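# Slide a drive sled into the rack's empty bay

## Task

Take a drive sled from the shelf and push it into the one vacant drive bay in the rack. Its front face must end level with the fronts of the neighbouring drives, and it must face the same way up as they do. Release it and withdraw the grippers. The task only counts if the sled stays seated with the robot no longer holding it.

## Robot and tools

Robot: two arms, left_arm and right_arm, each with a parallel two-finger gripper. Cameras: cam_head_left and cam_head_right (896x504 each) and cam_left_wrist and cam_right_wrist (616x616 each). Images come in that order.

Frame: every pose uses one scene frame. The origin sits on the floor (z = 0) under the middle of the robot's base. +x points where the robot faces, +z points up, and +y is toward the robot's own left, where left_arm is. Arm names refer to the robot's body, not to image sides. Only the floor height is known for sure. Reported hand positions can be slightly wrong, more so when the arm reaches far out.

Gripper geometry: the fingers extend along the gripper's own +z axis and close along its y axis. end_effector_position is the point between the finger pads, about 1 cm short of the fingertips.

Row format, shared by execute_actions and move: a single flat list of 16 numbers covering both arms, with left_arm first and then right_arm. Each arm has x, y, z (metres, scene frame), then qw, qx, qy, qz (unit quaternion with w first, scene frame), then opening. Both the position and the quaternion are absolute targets for the gripper, not offsets. Opening runs from -1 (closed) to +1 (fully open, 0.094 m). An arm that should stay still still needs its full 8 values in every row: repeat its last reported pose and keep its opening. To hold an orientation steady, reuse your own earlier quaternion rather than the drifting reported one.

execute_actions: takes "actions", a list holding at most one item, and an optional "pictures" boolean.
- An empty list only reports the current state.
- {"rows": [...], "steps": n} runs up to 15 control steps of 1/30 s each, 15 if steps is omitted. There is one row per step, and the final row repeats if there are fewer rows than steps.
- {"steps": n} with no rows is a wait of up to 300 steps, counted from the previous result, so your thinking time uses some of them.
A target more than 0.6 m from the arm's last reported position, along any of the gripper's axes, gets the call refused and nothing is sent. On every step the command is clipped to within 70 mm and 16 degrees of the measured pose. After an action ends, the arm continues only to its last clipped pose, so check the result and send the remainder of a long motion. The Hand target line shows what the controller is currently driving toward.

move: takes "target" (one 16-number row as above) and optional "speed" in m/s, from 0.002 to 0.5, default 0.25. Rotation is capped at twice that value in rad/s. Both grippers follow straight-line paths that finish together, lasting 0.5 to 10 s. A path needing longer is cut off at 10 s before reaching its target. Openings are sent when the move starts. Paths do not avoid obstacles or the other arm. A gripper can trail, wander, or overshoot the speed, especially when its arm is almost straight. The result adds a "move:" line giving the ending (done, off_target, moving, held, fault) and any limits, plus each gripper's distance from its target. If only one arm is named, the other finished fine. limits=paced means the target was clipped. limits=held means some steps were blocked, after which the arm may move faster than asked.

wait: takes "seconds" from 0 to 10. Nothing new is commanded, and fingers still opening or closing carry on.

zoom_image: takes "camera" (one of the four names) and "region" [x0, y0, x1, y1] in pixels, top-left origin, at most 504x504. It returns an enlarged view of that camera's latest image.

finished_scene: takes "scene", the number of the current scene. Call it only once the sled is released, seated and stable, and the grippers are clear. Replying without any tool call ends everything.

Reading results: the state line shows each arm's position and quaternion. grip_measured is the measured finger opening on the command scale. The last joint value gives the opening in metres. Each gripper has a fixed bias of up to about 1 mm. To hold the sled, command an opening about 0.03 below grip_measured for a firm grip, or less for a lighter one. The pads push with roughly 50 to 62 N each. A "pose unreachable" line or HELD marks steps the clearance check changed or blocked. A FAULT line means the arm stopped. MOTOR HOT appears from 85 °C. At 100 °C an OVER-TEMPERATURE FAULT drops that arm and its load, so don't hold weight longer than needed.

Joint limits (rad), base to gripper: waist ±2.880, shoulder 0 to 3.142, elbow 0 to 3.019, wrist pitch -1.693 to 1.571, wrist yaw ±1.571, wrist roll ±2.094. Elbows stop just before full extension. Moves often finish a centimetre or more off target, usually too low, so aim slightly high.

The simulation keeps running while you think between calls. Brief disturbances may pull on the held sled or nudge loose items.

Avoid: knocking anything out of the work area, letting the arms collide or press on each other, dropping or slamming the sled, and fast or deep pushes into contact. Contact force rises with speed and with how far past the surface you aim. Use slow speeds near the rack and keep the sled's orientation matched to the installed drives.

Each tool is called after ">>>" as name(argument=value, ...) on one line, values as JSON.

## Session

>>> execute_actions(actions=[])

Scene clock: 0.00 s of 5400.00 s.
left_arm: end_effector_position=(+0.5727, -0.2085, +1.2262) grip_measured=-0.980 end_effector_quat_wxyz=(+0.061, +0.057, +0.989, +0.119) | right_arm: end_effector_position=(+0.3928, -0.2620, +1.3509) grip_measured=+1.000 end_effector_quat_wxyz=(-0.140, +0.410, -0.894, -0.117)
Joint positions: left_arm=[ 0.424  2.331  2.276 -1.038 -1.094 -0.505  0.001] | right_arm=[ 1.957  0.748  0.613 -0.409 -0.038 -0.969  0.094]
Joint velocities: left_arm=[ 0.015 -0.015  0.002 -0.017 -0.007 -0.037 -0.   ] | right_arm=[ 0.015 -0.005 -0.002  0.017  0.037 -0.022  0.   ]
Motor temperatures (°C, as the motors report them): left_arm=[22 24 25 24 23 23] | right_arm=[24 25 24 25 24 24]
Hand target (left_arm): +0.577, -0.206, +1.224; +0.062, +0.052, +0.989, +0.120
Hand target (right_arm): +0.402, -0.264, +1.355; +0.149, -0.409, +0.893, +0.113

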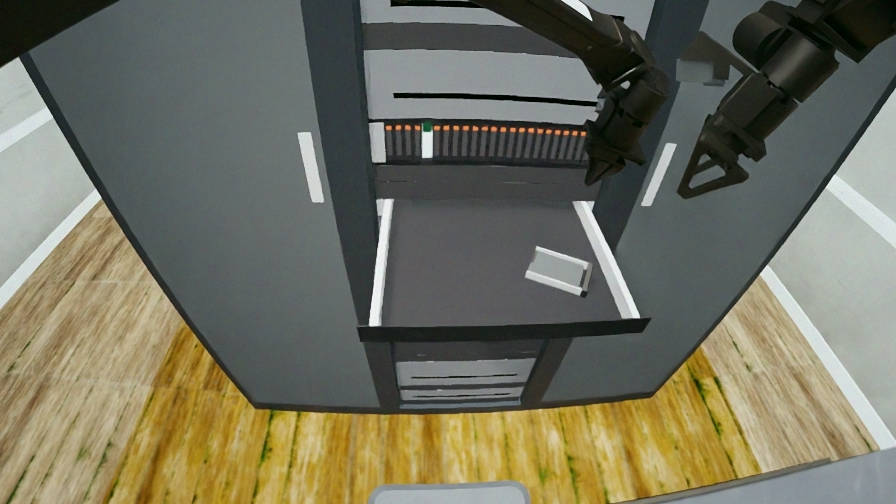

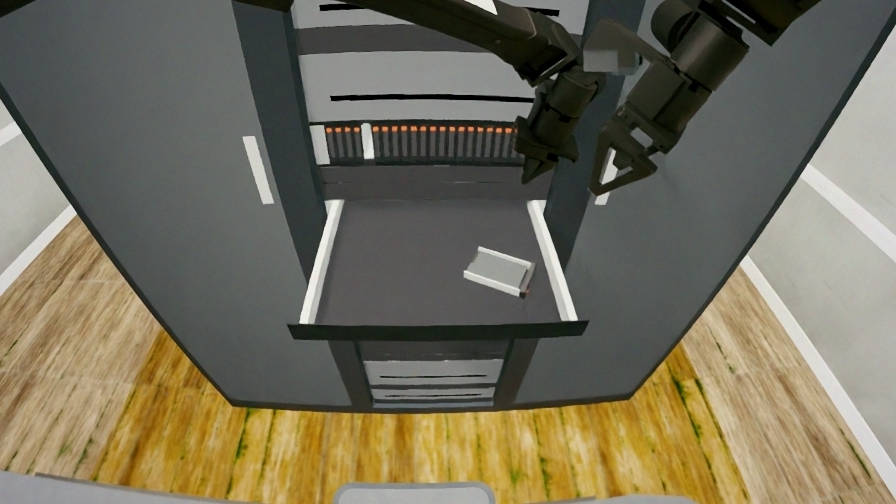

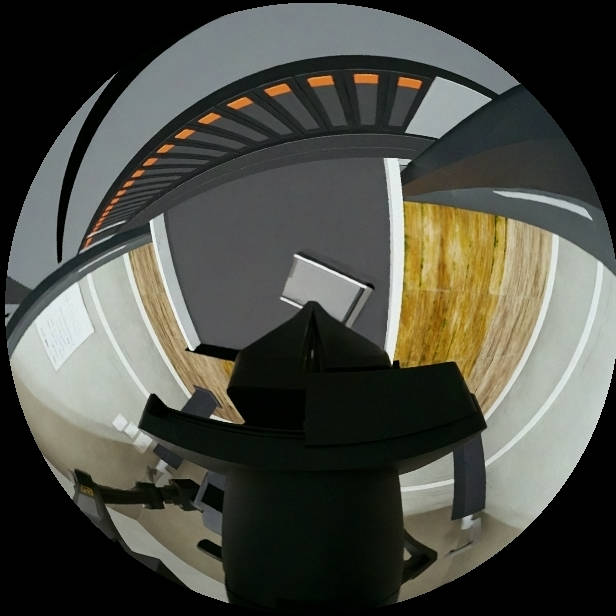

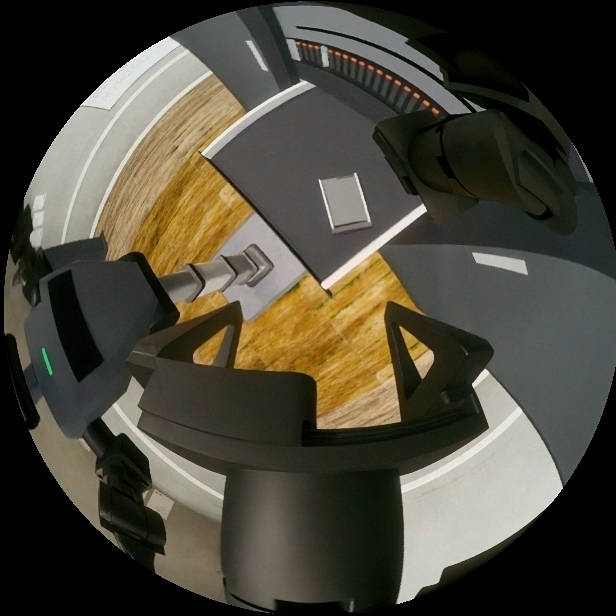

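>>> zoom_image(camera="cam_head_left", region=[480, 220, 640, 320])

>>> zoom_image(camera="cam_head_left", region=[350, 100, 610, 210])

>>> zoom_image(camera="cam_head_right", region=[430, 220, 590, 320])

Region (480, 220, 640, 320) of cam_head_left's 896x504 image, scaled by 3.150, with more detail than that image has; it fills the top 315 rows of this view, and the rest is white.

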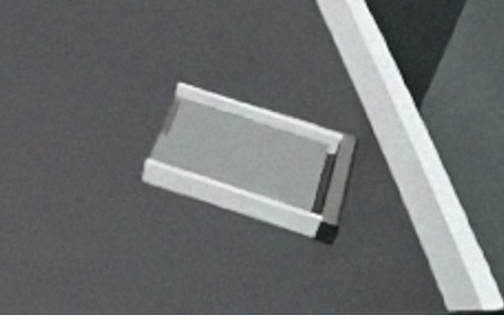

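Region (350, 100, 610, 210) of cam_head_left's 896x504 image, scaled by 1.938, with more detail than that image has; it fills the top 213 rows of this view, and the rest is white.

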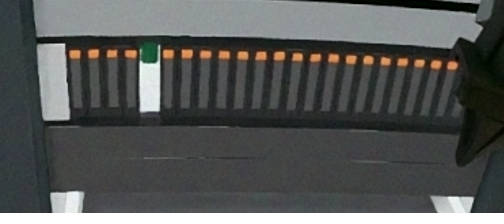

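Region (430, 220, 590, 320) of cam_head_right's 896x504 image, scaled by 3.150, with more detail than that image has; it fills the top 315 rows of this view, and the rest is white.

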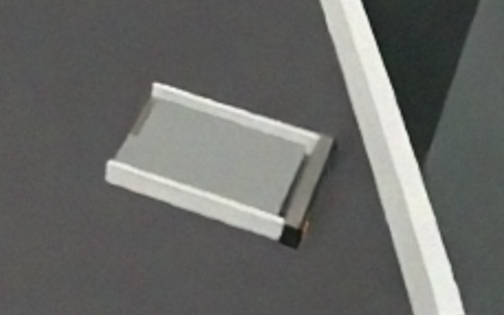

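>>> move(target=[0.45,0.28,1.30,0.061,0.057,0.989,0.119,-1, 0.3928,-0.2620,1.3509,-0.140,0.410,-0.894,-0.117,1], speed=0.3)

>>> move(target=[0.45,0.28,1.30,0.061,0.057,0.989,0.119,-1, 0.42,-0.22,1.25,-0.150,0.7865,0.5604,0.2107,1], speed=0.3)

Scene clock: 47.13 s of 5400.00 s.
left_arm: end_effector_position=(+0.4422, +0.2788, +1.3080) grip_measured=-0.980 end_effector_quat_wxyz=(+0.062, +0.050, +0.989, +0.121) | right_arm: end_effector_position=(+0.3928, -0.2620, +1.3509) grip_measured=+1.000 end_effector_quat_wxyz=(-0.140, +0.410, -0.894, -0.117)
Joint positions: left_arm=[ 0.97   1.033  0.754 -0.286 -0.712  0.134  0.001] | right_arm=[ 1.957  0.748  0.613 -0.409 -0.038 -0.969  0.094]
Joint velocities: left_arm=[-0.005  0.005  0.007 -0.002  0.066  0.007  0.   ] | right_arm=[-0.015 -0.005  0.007 -0.002 -0.022 -0.051  0.   ]
Motor temperatures (°C, as the motors report them): left_arm=[24 25 26 24 23 23] | right_arm=[24 25 25 25 24 24]
Hand target (left_arm): +0.442, +0.276, +1.306; +0.063, +0.057, +0.989, +0.119
Hand target (right_arm): +0.393, -0.262, +1.351; +0.140, -0.410, +0.894, +0.117
Off the commanded pose (left_arm): 0.011 m, 1 deg.
Off the commanded pose (right_arm): 0.000 m, 0 deg.
After step 90, 41.83 s passed at rest.
move: off_target (left_arm)

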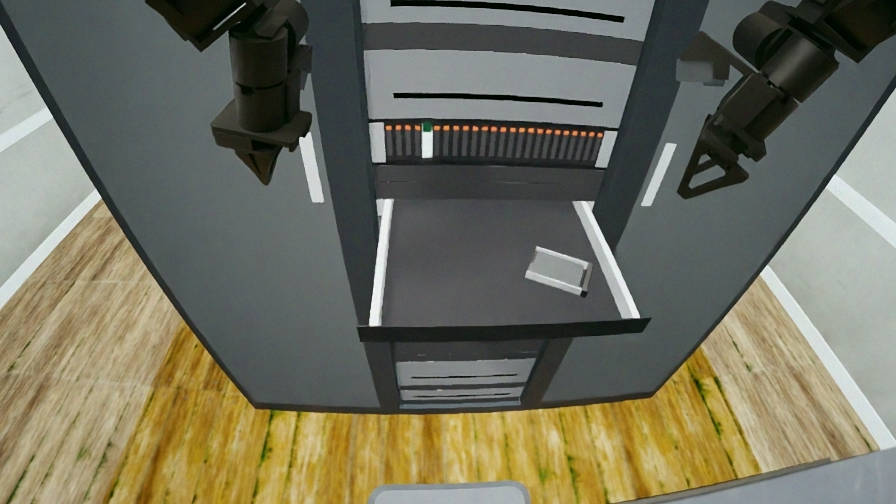

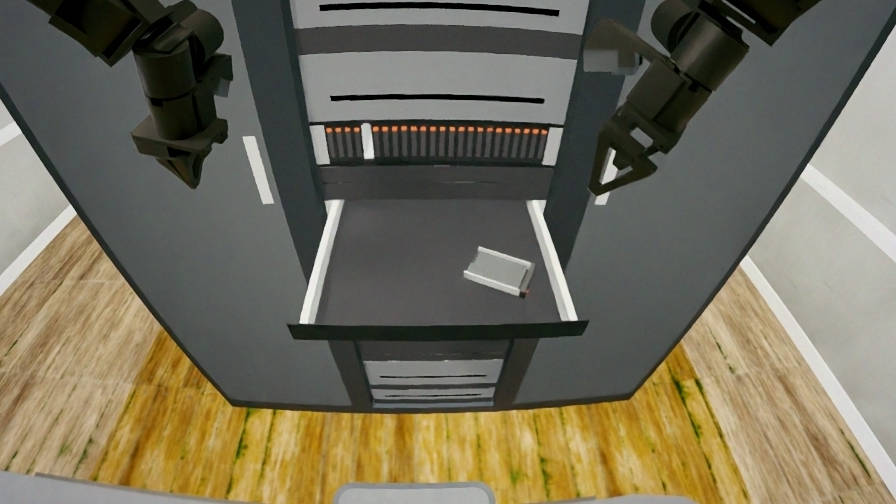

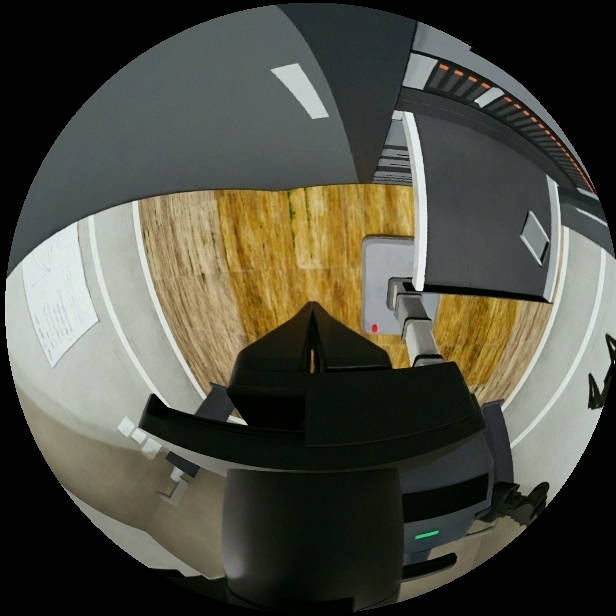

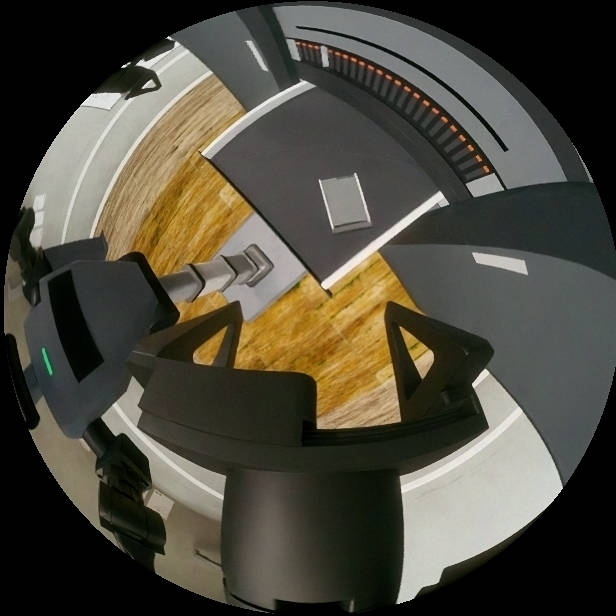

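Scene clock: 52.37 s of 5400.00 s.
left_arm: end_effector_position=(+0.4401, +0.2775, +1.3038) grip_measured=-0.980 end_effector_quat_wxyz=(+0.057, +0.058, +0.990, +0.116) | right_arm: end_effector_position=(+0.4132, -0.2144, +1.2557) grip_measured=+1.000 end_effector_quat_wxyz=(-0.155, +0.781, +0.567, +0.209)
Joint positions: left_arm=[ 0.977  1.041  0.754 -0.286 -0.696  0.148  0.001] | right_arm=[ 1.924  1.135  0.682 -0.11  -0.236  1.77   0.094]
Joint velocities: left_arm=[ 0.005 -0.015  0.007 -0.007  0.051 -0.037 -0.001] | right_arm=[-0.015 -0.024  0.002 -0.007  0.125 -0.007  0.   ]
Motor temperatures (°C, as the motors report them): left_arm=[23 25 26 24 23 23] | right_arm=[24 25 25 25 24 24]
Hand target (left_arm): +0.450, +0.280, +1.300; +0.061, +0.057, +0.989, +0.119
Hand target (right_arm): +0.421, -0.219, +1.253; -0.150, +0.787, +0.561, +0.211
Off the commanded pose (left_arm): 0.011 m, 1 deg.
Off the commanded pose (right_arm): 0.010 m, 1 deg.
move: off_target (left_arm)

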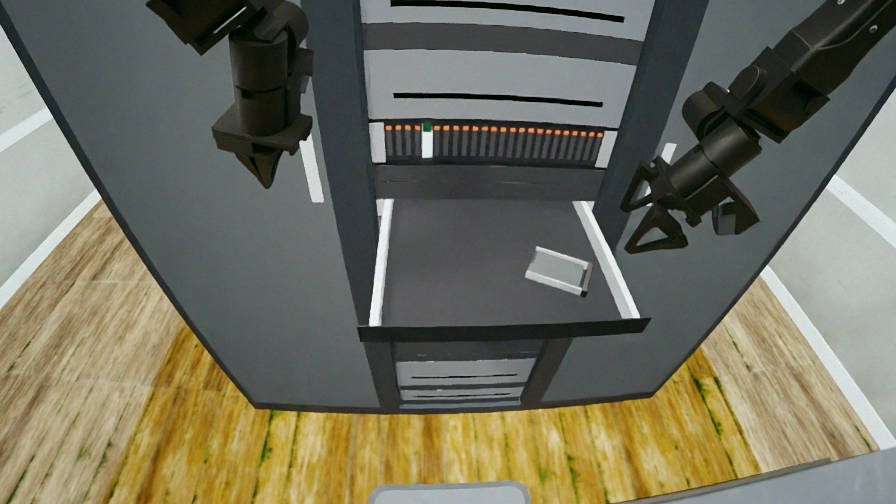

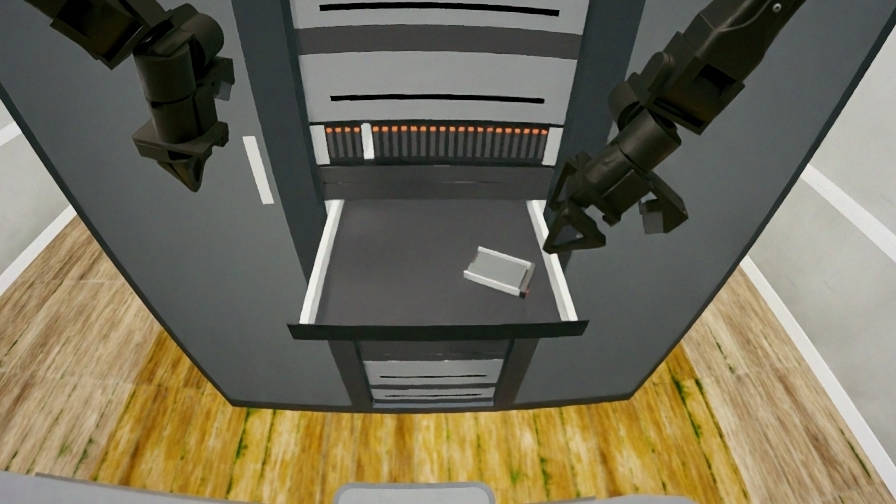

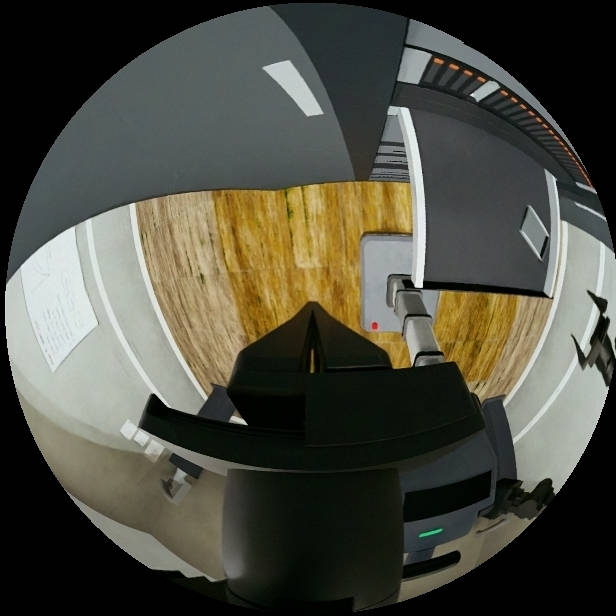

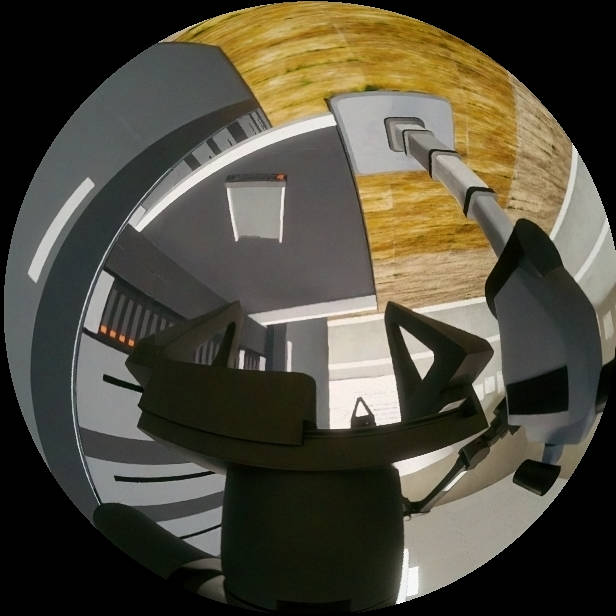

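>>> move(target=[0.45,0.28,1.30,0.061,0.057,0.989,0.119,-1, 0.485,-0.225,1.17,-0.150,0.7865,0.5604,0.2107,1], speed=0.2)

Scene clock: 64.10 s of 5400.00 s.
left_arm: end_effector_position=(+0.4401, +0.2775, +1.3037) grip_measured=-0.980 end_effector_quat_wxyz=(+0.057, +0.058, +0.990, +0.116) | right_arm: end_effector_position=(+0.4817, -0.2178, +1.1726) grip_measured=+1.000 end_effector_quat_wxyz=(-0.156, +0.787, +0.559, +0.207)
Joint positions: left_arm=[ 0.977  1.041  0.754 -0.286 -0.695  0.148  0.001] | right_arm=[ 1.881  1.425  0.948 -0.09  -0.269  1.768  0.094]
Joint velocities: left_arm=[-0.024 -0.005  0.002 -0.002 -0.022 -0.007 -0.001] | right_arm=[-0.005 -0.005 -0.002 -0.002 -0.051  0.022  0.   ]
Motor temperatures (°C, as the motors report them): left_arm=[23 25 26 24 23 23] | right_arm=[24 25 25 25 24 24]
Hand target (left_arm): +0.450, +0.280, +1.300; +0.061, +0.057, +0.989, +0.119
Hand target (right_arm): +0.486, -0.223, +1.171; -0.150, +0.787, +0.561, +0.211
Off the commanded pose (left_arm): 0.011 m, 1 deg.
Off the commanded pose (right_arm): 0.008 m, 1 deg.
After step 90, 7.77 s passed at rest.
move: off_target (left_arm)

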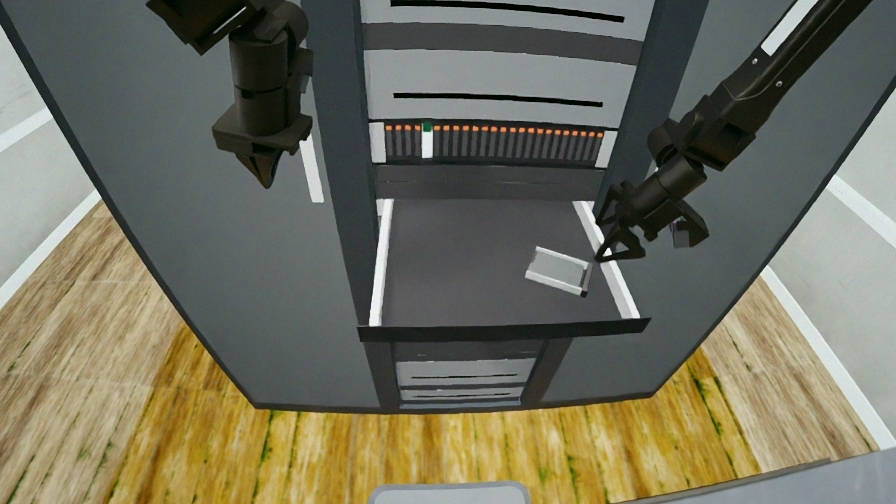

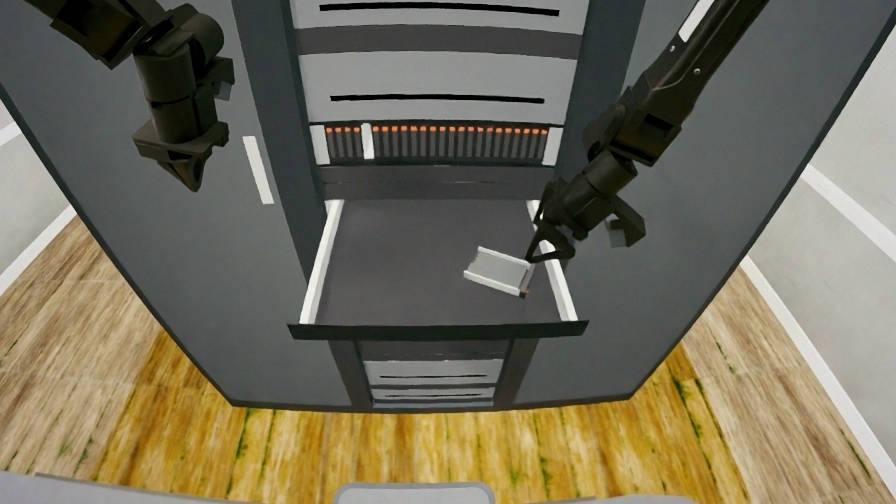

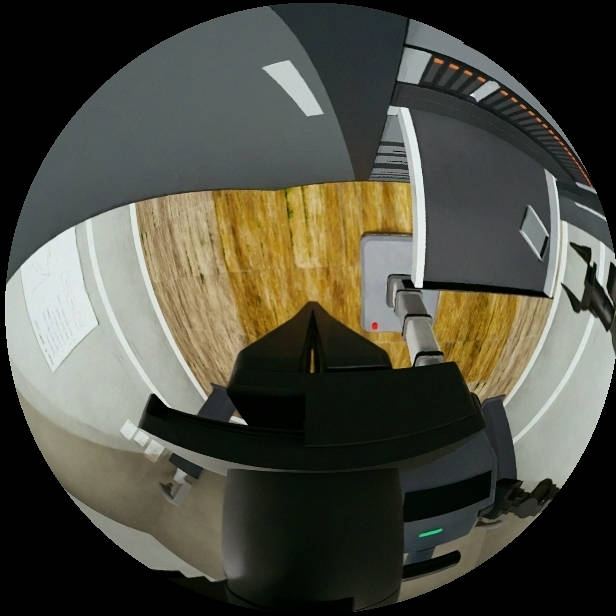

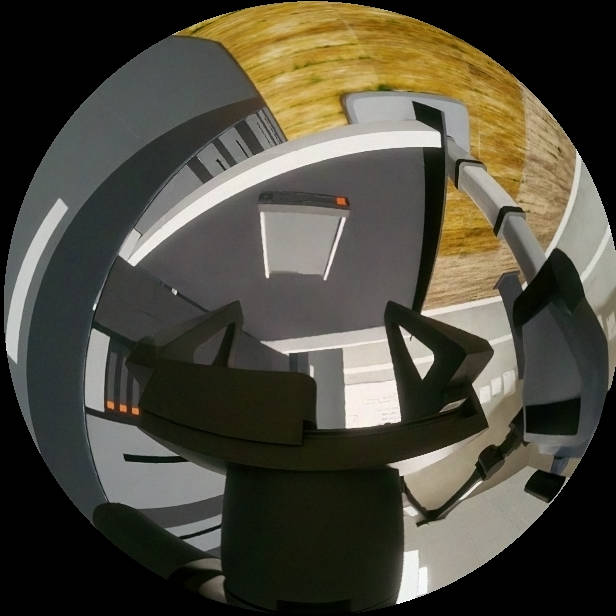

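>>> move(target=[0.45,0.28,1.30,0.061,0.057,0.989,0.119,-1, 0.494,-0.228,1.125,-0.139,0.8147,0.519,0.2183,1], speed=0.1)

Scene clock: 72.00 s of 5400.00 s.
left_arm: end_effector_position=(+0.4401, +0.2775, +1.3037) grip_measured=-0.980 end_effector_quat_wxyz=(+0.057, +0.058, +0.990, +0.116) | right_arm: end_effector_position=(+0.4880, -0.2216, +1.1269) grip_measured=+1.000 end_effector_quat_wxyz=(-0.145, +0.810, +0.526, +0.214)
Joint positions: left_arm=[ 0.977  1.041  0.754 -0.286 -0.695  0.148  0.001] | right_arm=[ 1.856  1.549  0.994  0.03  -0.279  1.838  0.094]
Joint velocities: left_arm=[-0.005 -0.015 -0.007 -0.002 -0.007 -0.007 -0.001] | right_arm=[-0.005 -0.015  0.022  0.012 -0.037  0.051  0.   ]
Motor temperatures (°C, as the motors report them): left_arm=[23 25 26 24 23 23] | right_arm=[24 25 24 25 24 24]
Hand target (left_arm): +0.450, +0.280, +1.300; +0.061, +0.057, +0.989, +0.119
Hand target (right_arm): +0.494, -0.227, +1.125; -0.139, +0.815, +0.519, +0.218
Off the commanded pose (left_arm): 0.011 m, 1 deg.
Off the commanded pose (right_arm): 0.009 m, 1 deg.
After step 90, 4.03 s passed at rest.
move: off_target (left_arm)

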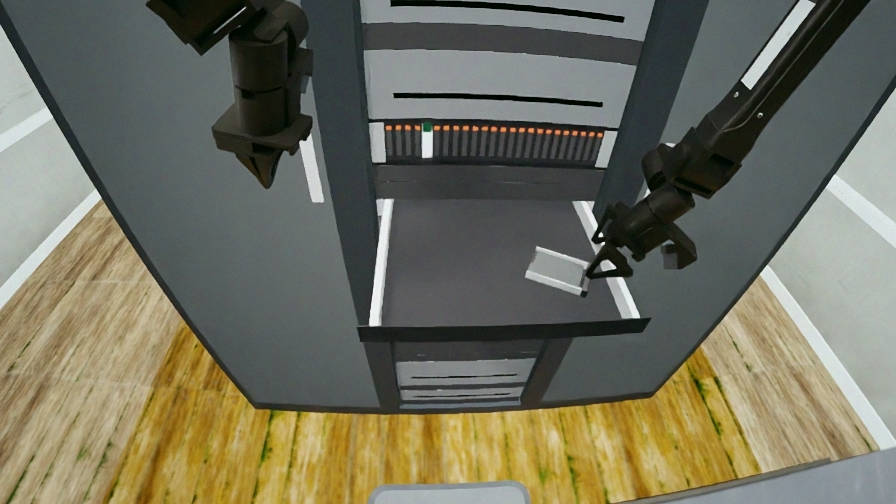

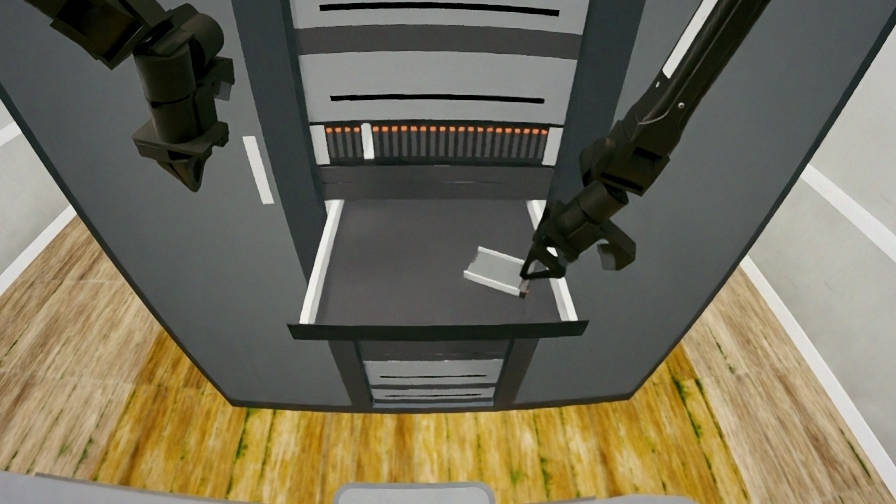

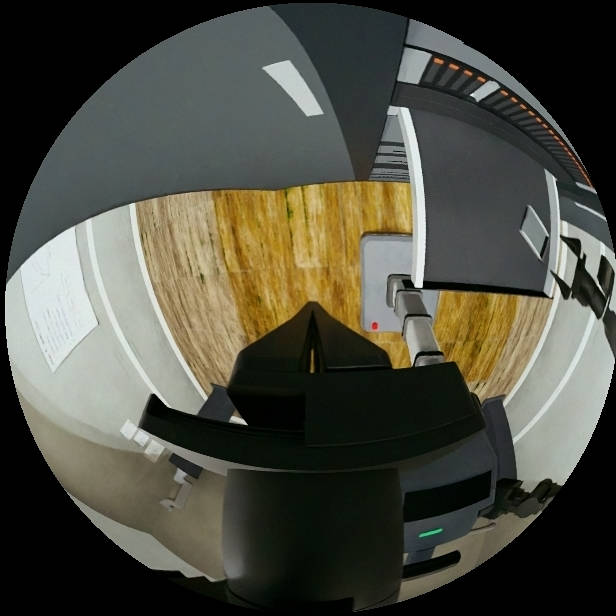

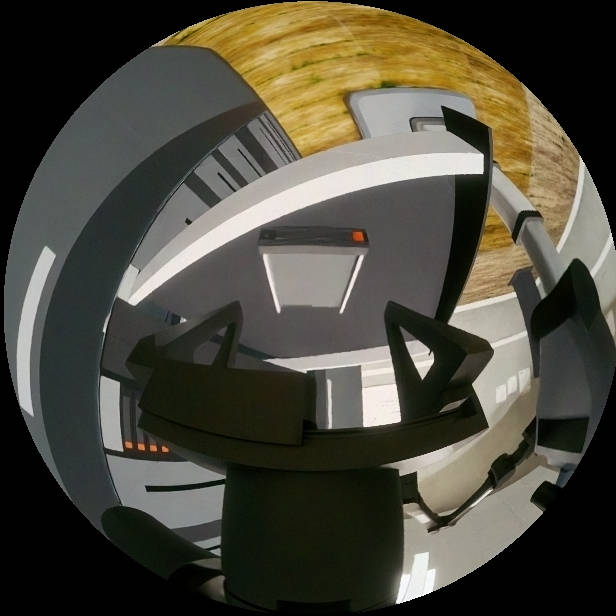

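>>> move(target=[0.45,0.28,1.30,0.061,0.057,0.989,0.119,-1, 0.505,-0.205,1.098,-0.0933,0.8308,0.5289,0.1465,1], speed=0.08)

Scene clock: 82.10 s of 5400.00 s.
left_arm: end_effector_position=(+0.4401, +0.2775, +1.3037) grip_measured=-0.980 end_effector_quat_wxyz=(+0.057, +0.058, +0.990, +0.116) | right_arm: end_effector_position=(+0.5046, -0.2140, +1.0999) grip_measured=+1.000 end_effector_quat_wxyz=(-0.088, +0.831, +0.530, +0.147)
Joint positions: left_arm=[ 0.977  1.041  0.754 -0.286 -0.695  0.148  0.001] | right_arm=[ 1.923  1.619  1.087 -0.013 -0.041  1.879  0.094]
Joint velocities: left_arm=[-0.005 -0.024 -0.002  0.002  0.007 -0.066 -0.001] | right_arm=[-0.015 -0.015 -0.002 -0.002  0.007  0.007  0.   ]
Motor temperatures (°C, as the motors report them): left_arm=[23 25 26 24 23 23] | right_arm=[24 26 24 25 24 24]
Hand target (left_arm): +0.450, +0.280, +1.300; +0.061, +0.057, +0.989, +0.119
Hand target (right_arm): +0.505, -0.205, +1.098; -0.093, +0.831, +0.529, +0.146
Off the commanded pose (left_arm): 0.011 m, 1 deg.
Off the commanded pose (right_arm): 0.009 m, 1 deg.
After step 90, 5.67 s passed at rest.
move: off_target (left_arm)

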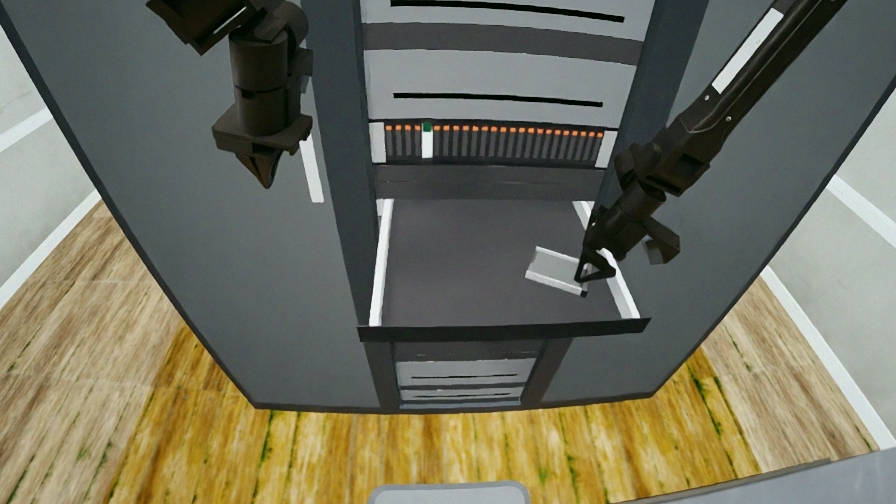

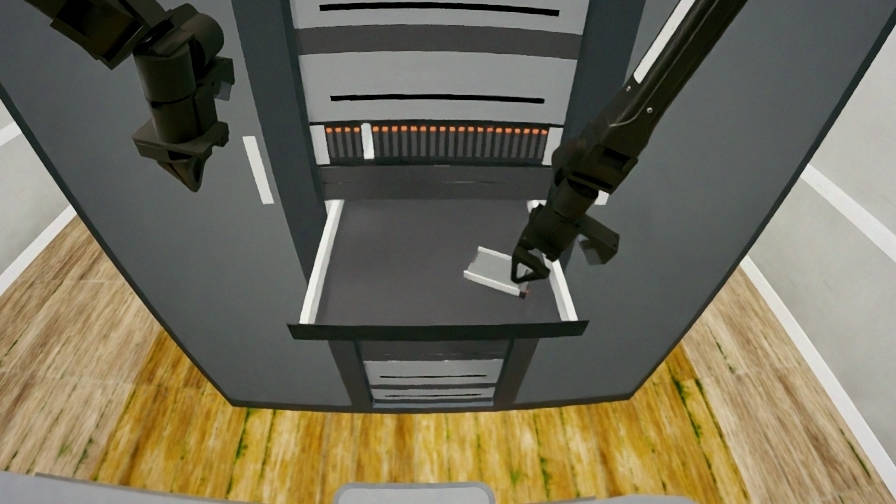

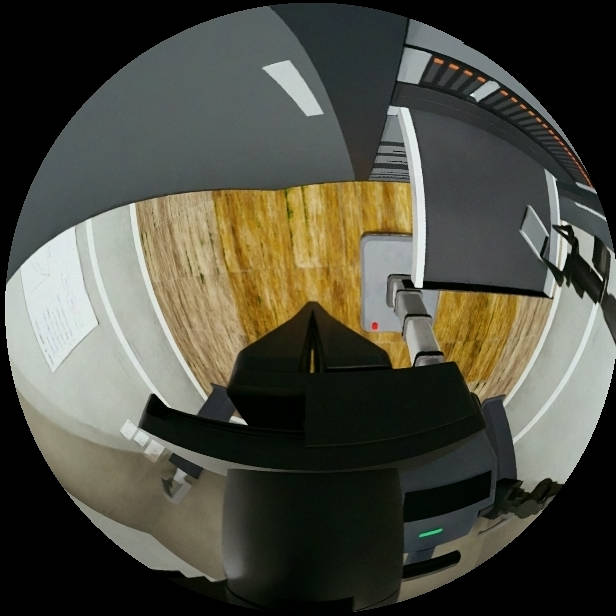

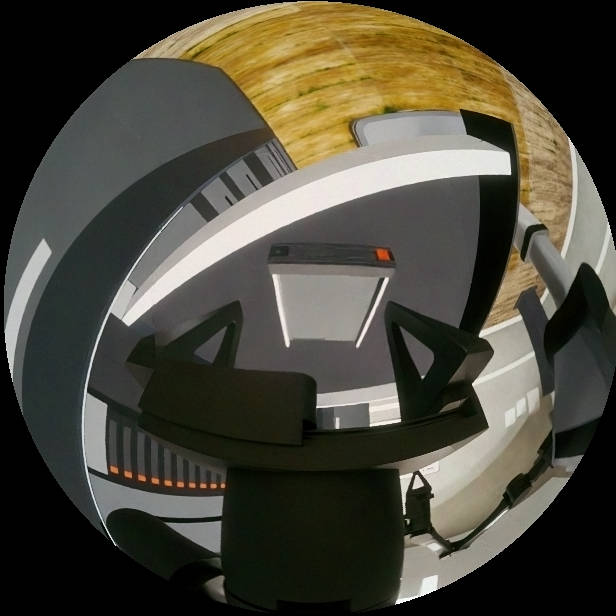

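>>> move(target=[0.45,0.28,1.30,0.061,0.057,0.989,0.119,-1, 0.494,-0.190,1.098,-0.0933,0.8308,0.5289,0.1465,1], speed=0.05)

Scene clock: 85.63 s of 5400.00 s.
left_arm: end_effector_position=(+0.4401, +0.2775, +1.3037) grip_measured=-0.980 end_effector_quat_wxyz=(+0.057, +0.058, +0.990, +0.116) | right_arm: end_effector_position=(+0.4973, -0.1987, +1.1007) grip_measured=+1.000 end_effector_quat_wxyz=(-0.090, +0.830, +0.530, +0.146)
Joint positions: left_arm=[ 0.977  1.041  0.754 -0.286 -0.695  0.148  0.001] | right_arm=[ 1.951  1.625  1.069  0.008 -0.02   1.893  0.094]
Joint velocities: left_arm=[-0.015 -0.005  0.002 -0.017  0.022 -0.037 -0.   ] | right_arm=[-0.015 -0.005 -0.017  0.012  0.022  0.095  0.   ]
Motor temperatures (°C, as the motors report them): left_arm=[23 25 26 24 23 23] | right_arm=[24 26 24 25 24 24]
Hand target (left_arm): +0.450, +0.280, +1.300; +0.061, +0.057, +0.989, +0.119
Hand target (right_arm): +0.494, -0.190, +1.098; -0.094, +0.831, +0.529, +0.146
Off the commanded pose (left_arm): 0.011 m, 1 deg.
Off the commanded pose (right_arm): 0.010 m, 0 deg.
move: off_target (left_arm)

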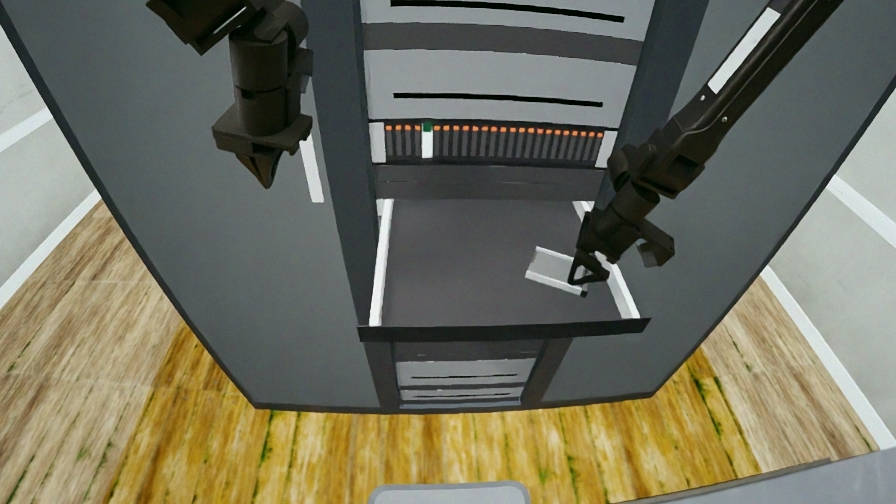

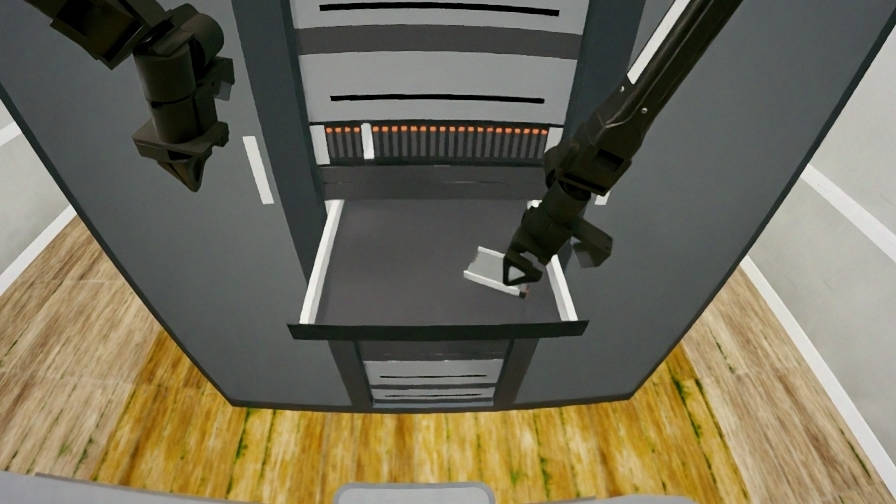

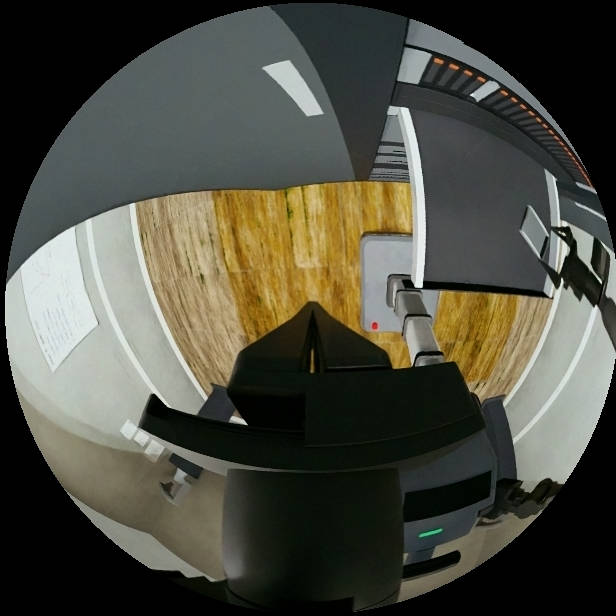

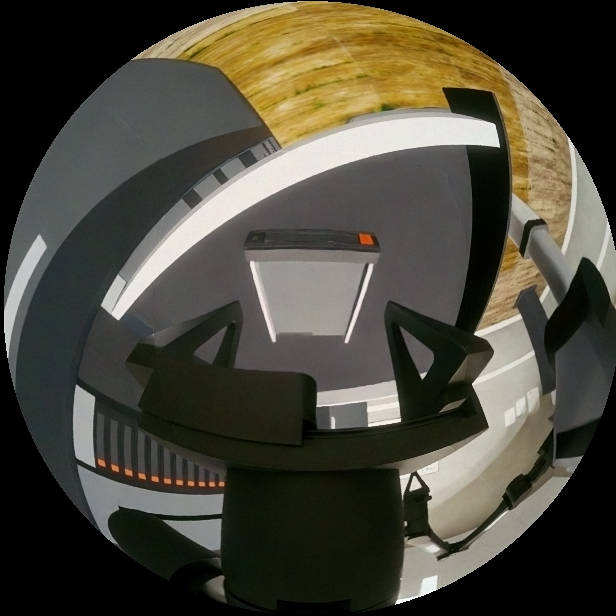

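>>> move(target=[0.45,0.28,1.30,0.061,0.057,0.989,0.119,-1, 0.501,-0.192,1.082,-0.0933,0.8308,0.5289,0.1465,1], speed=0.03)

Scene clock: 89.00 s of 5400.00 s.
left_arm: end_effector_position=(+0.4401, +0.2775, +1.3037) grip_measured=-0.980 end_effector_quat_wxyz=(+0.057, +0.058, +0.990, +0.116) | right_arm: end_effector_position=(+0.4976, -0.1935, +1.0850) grip_measured=+1.000 end_effector_quat_wxyz=(-0.094, +0.830, +0.531, +0.142)
Joint positions: left_arm=[ 0.977  1.041  0.754 -0.286 -0.695  0.148  0.001] | right_arm=[ 1.951  1.67   1.102  0.008 -0.022  1.894  0.094]
Joint velocities: left_arm=[-0.005 -0.005 -0.017 -0.002 -0.007  0.037  0.   ] | right_arm=[-0.005 -0.024 -0.012 -0.002  0.051  0.051  0.   ]
Motor temperatures (°C, as the motors report them): left_arm=[23 25 26 24 23 23] | right_arm=[24 26 24 25 24 24]
Hand target (left_arm): +0.450, +0.280, +1.300; +0.061, +0.057, +0.989, +0.119
Hand target (right_arm): +0.501, -0.192, +1.082; -0.093, +0.831, +0.529, +0.147
Off the commanded pose (left_arm): 0.011 m, 1 deg.
Off the commanded pose (right_arm): 0.005 m, 1 deg.
move: off_target (left_arm)

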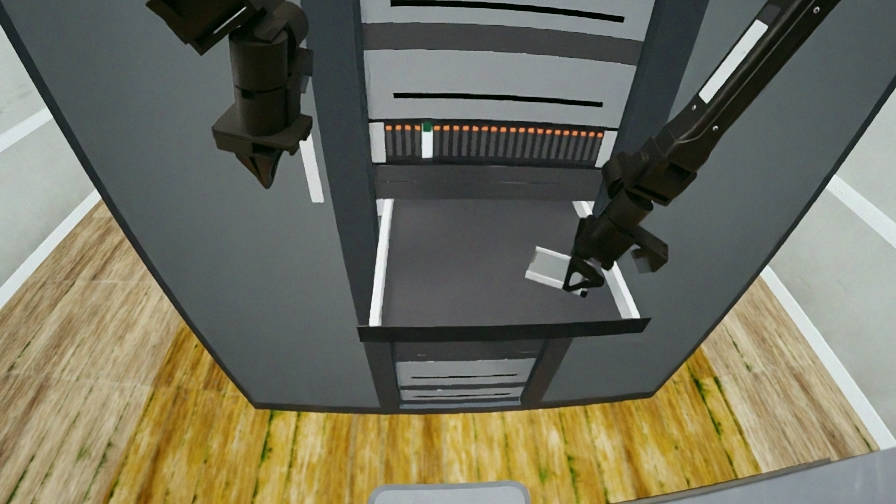

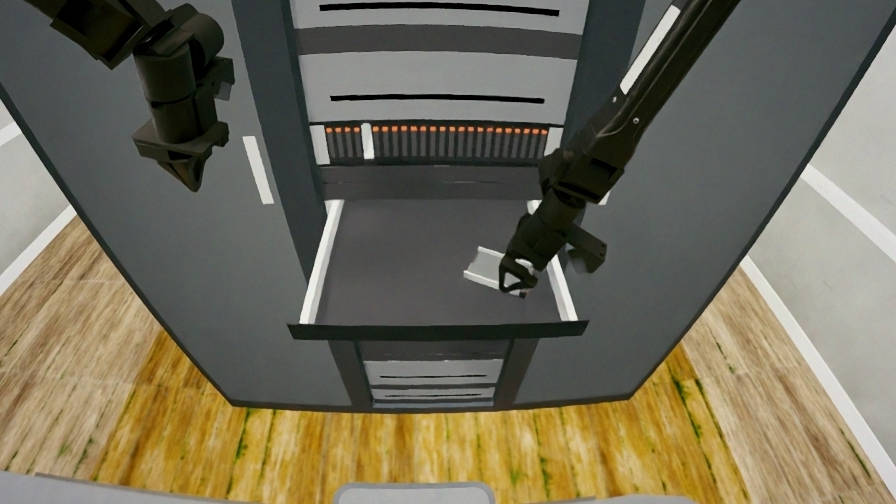

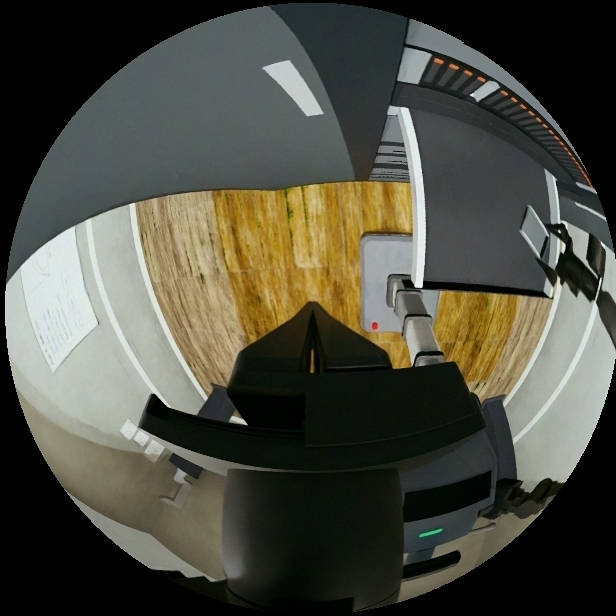

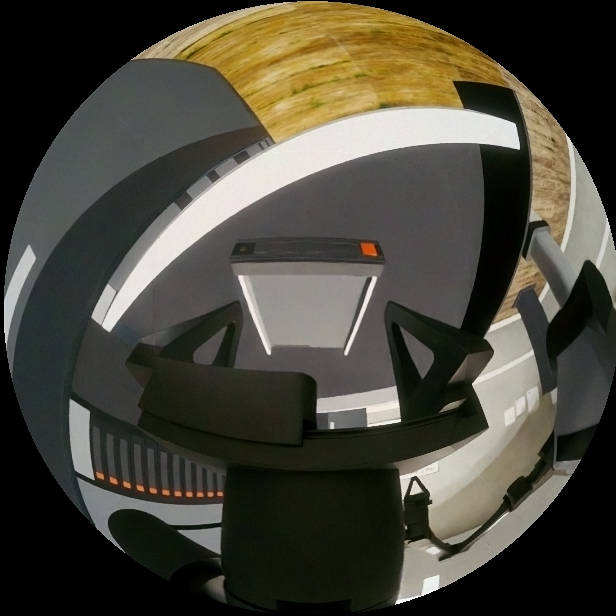

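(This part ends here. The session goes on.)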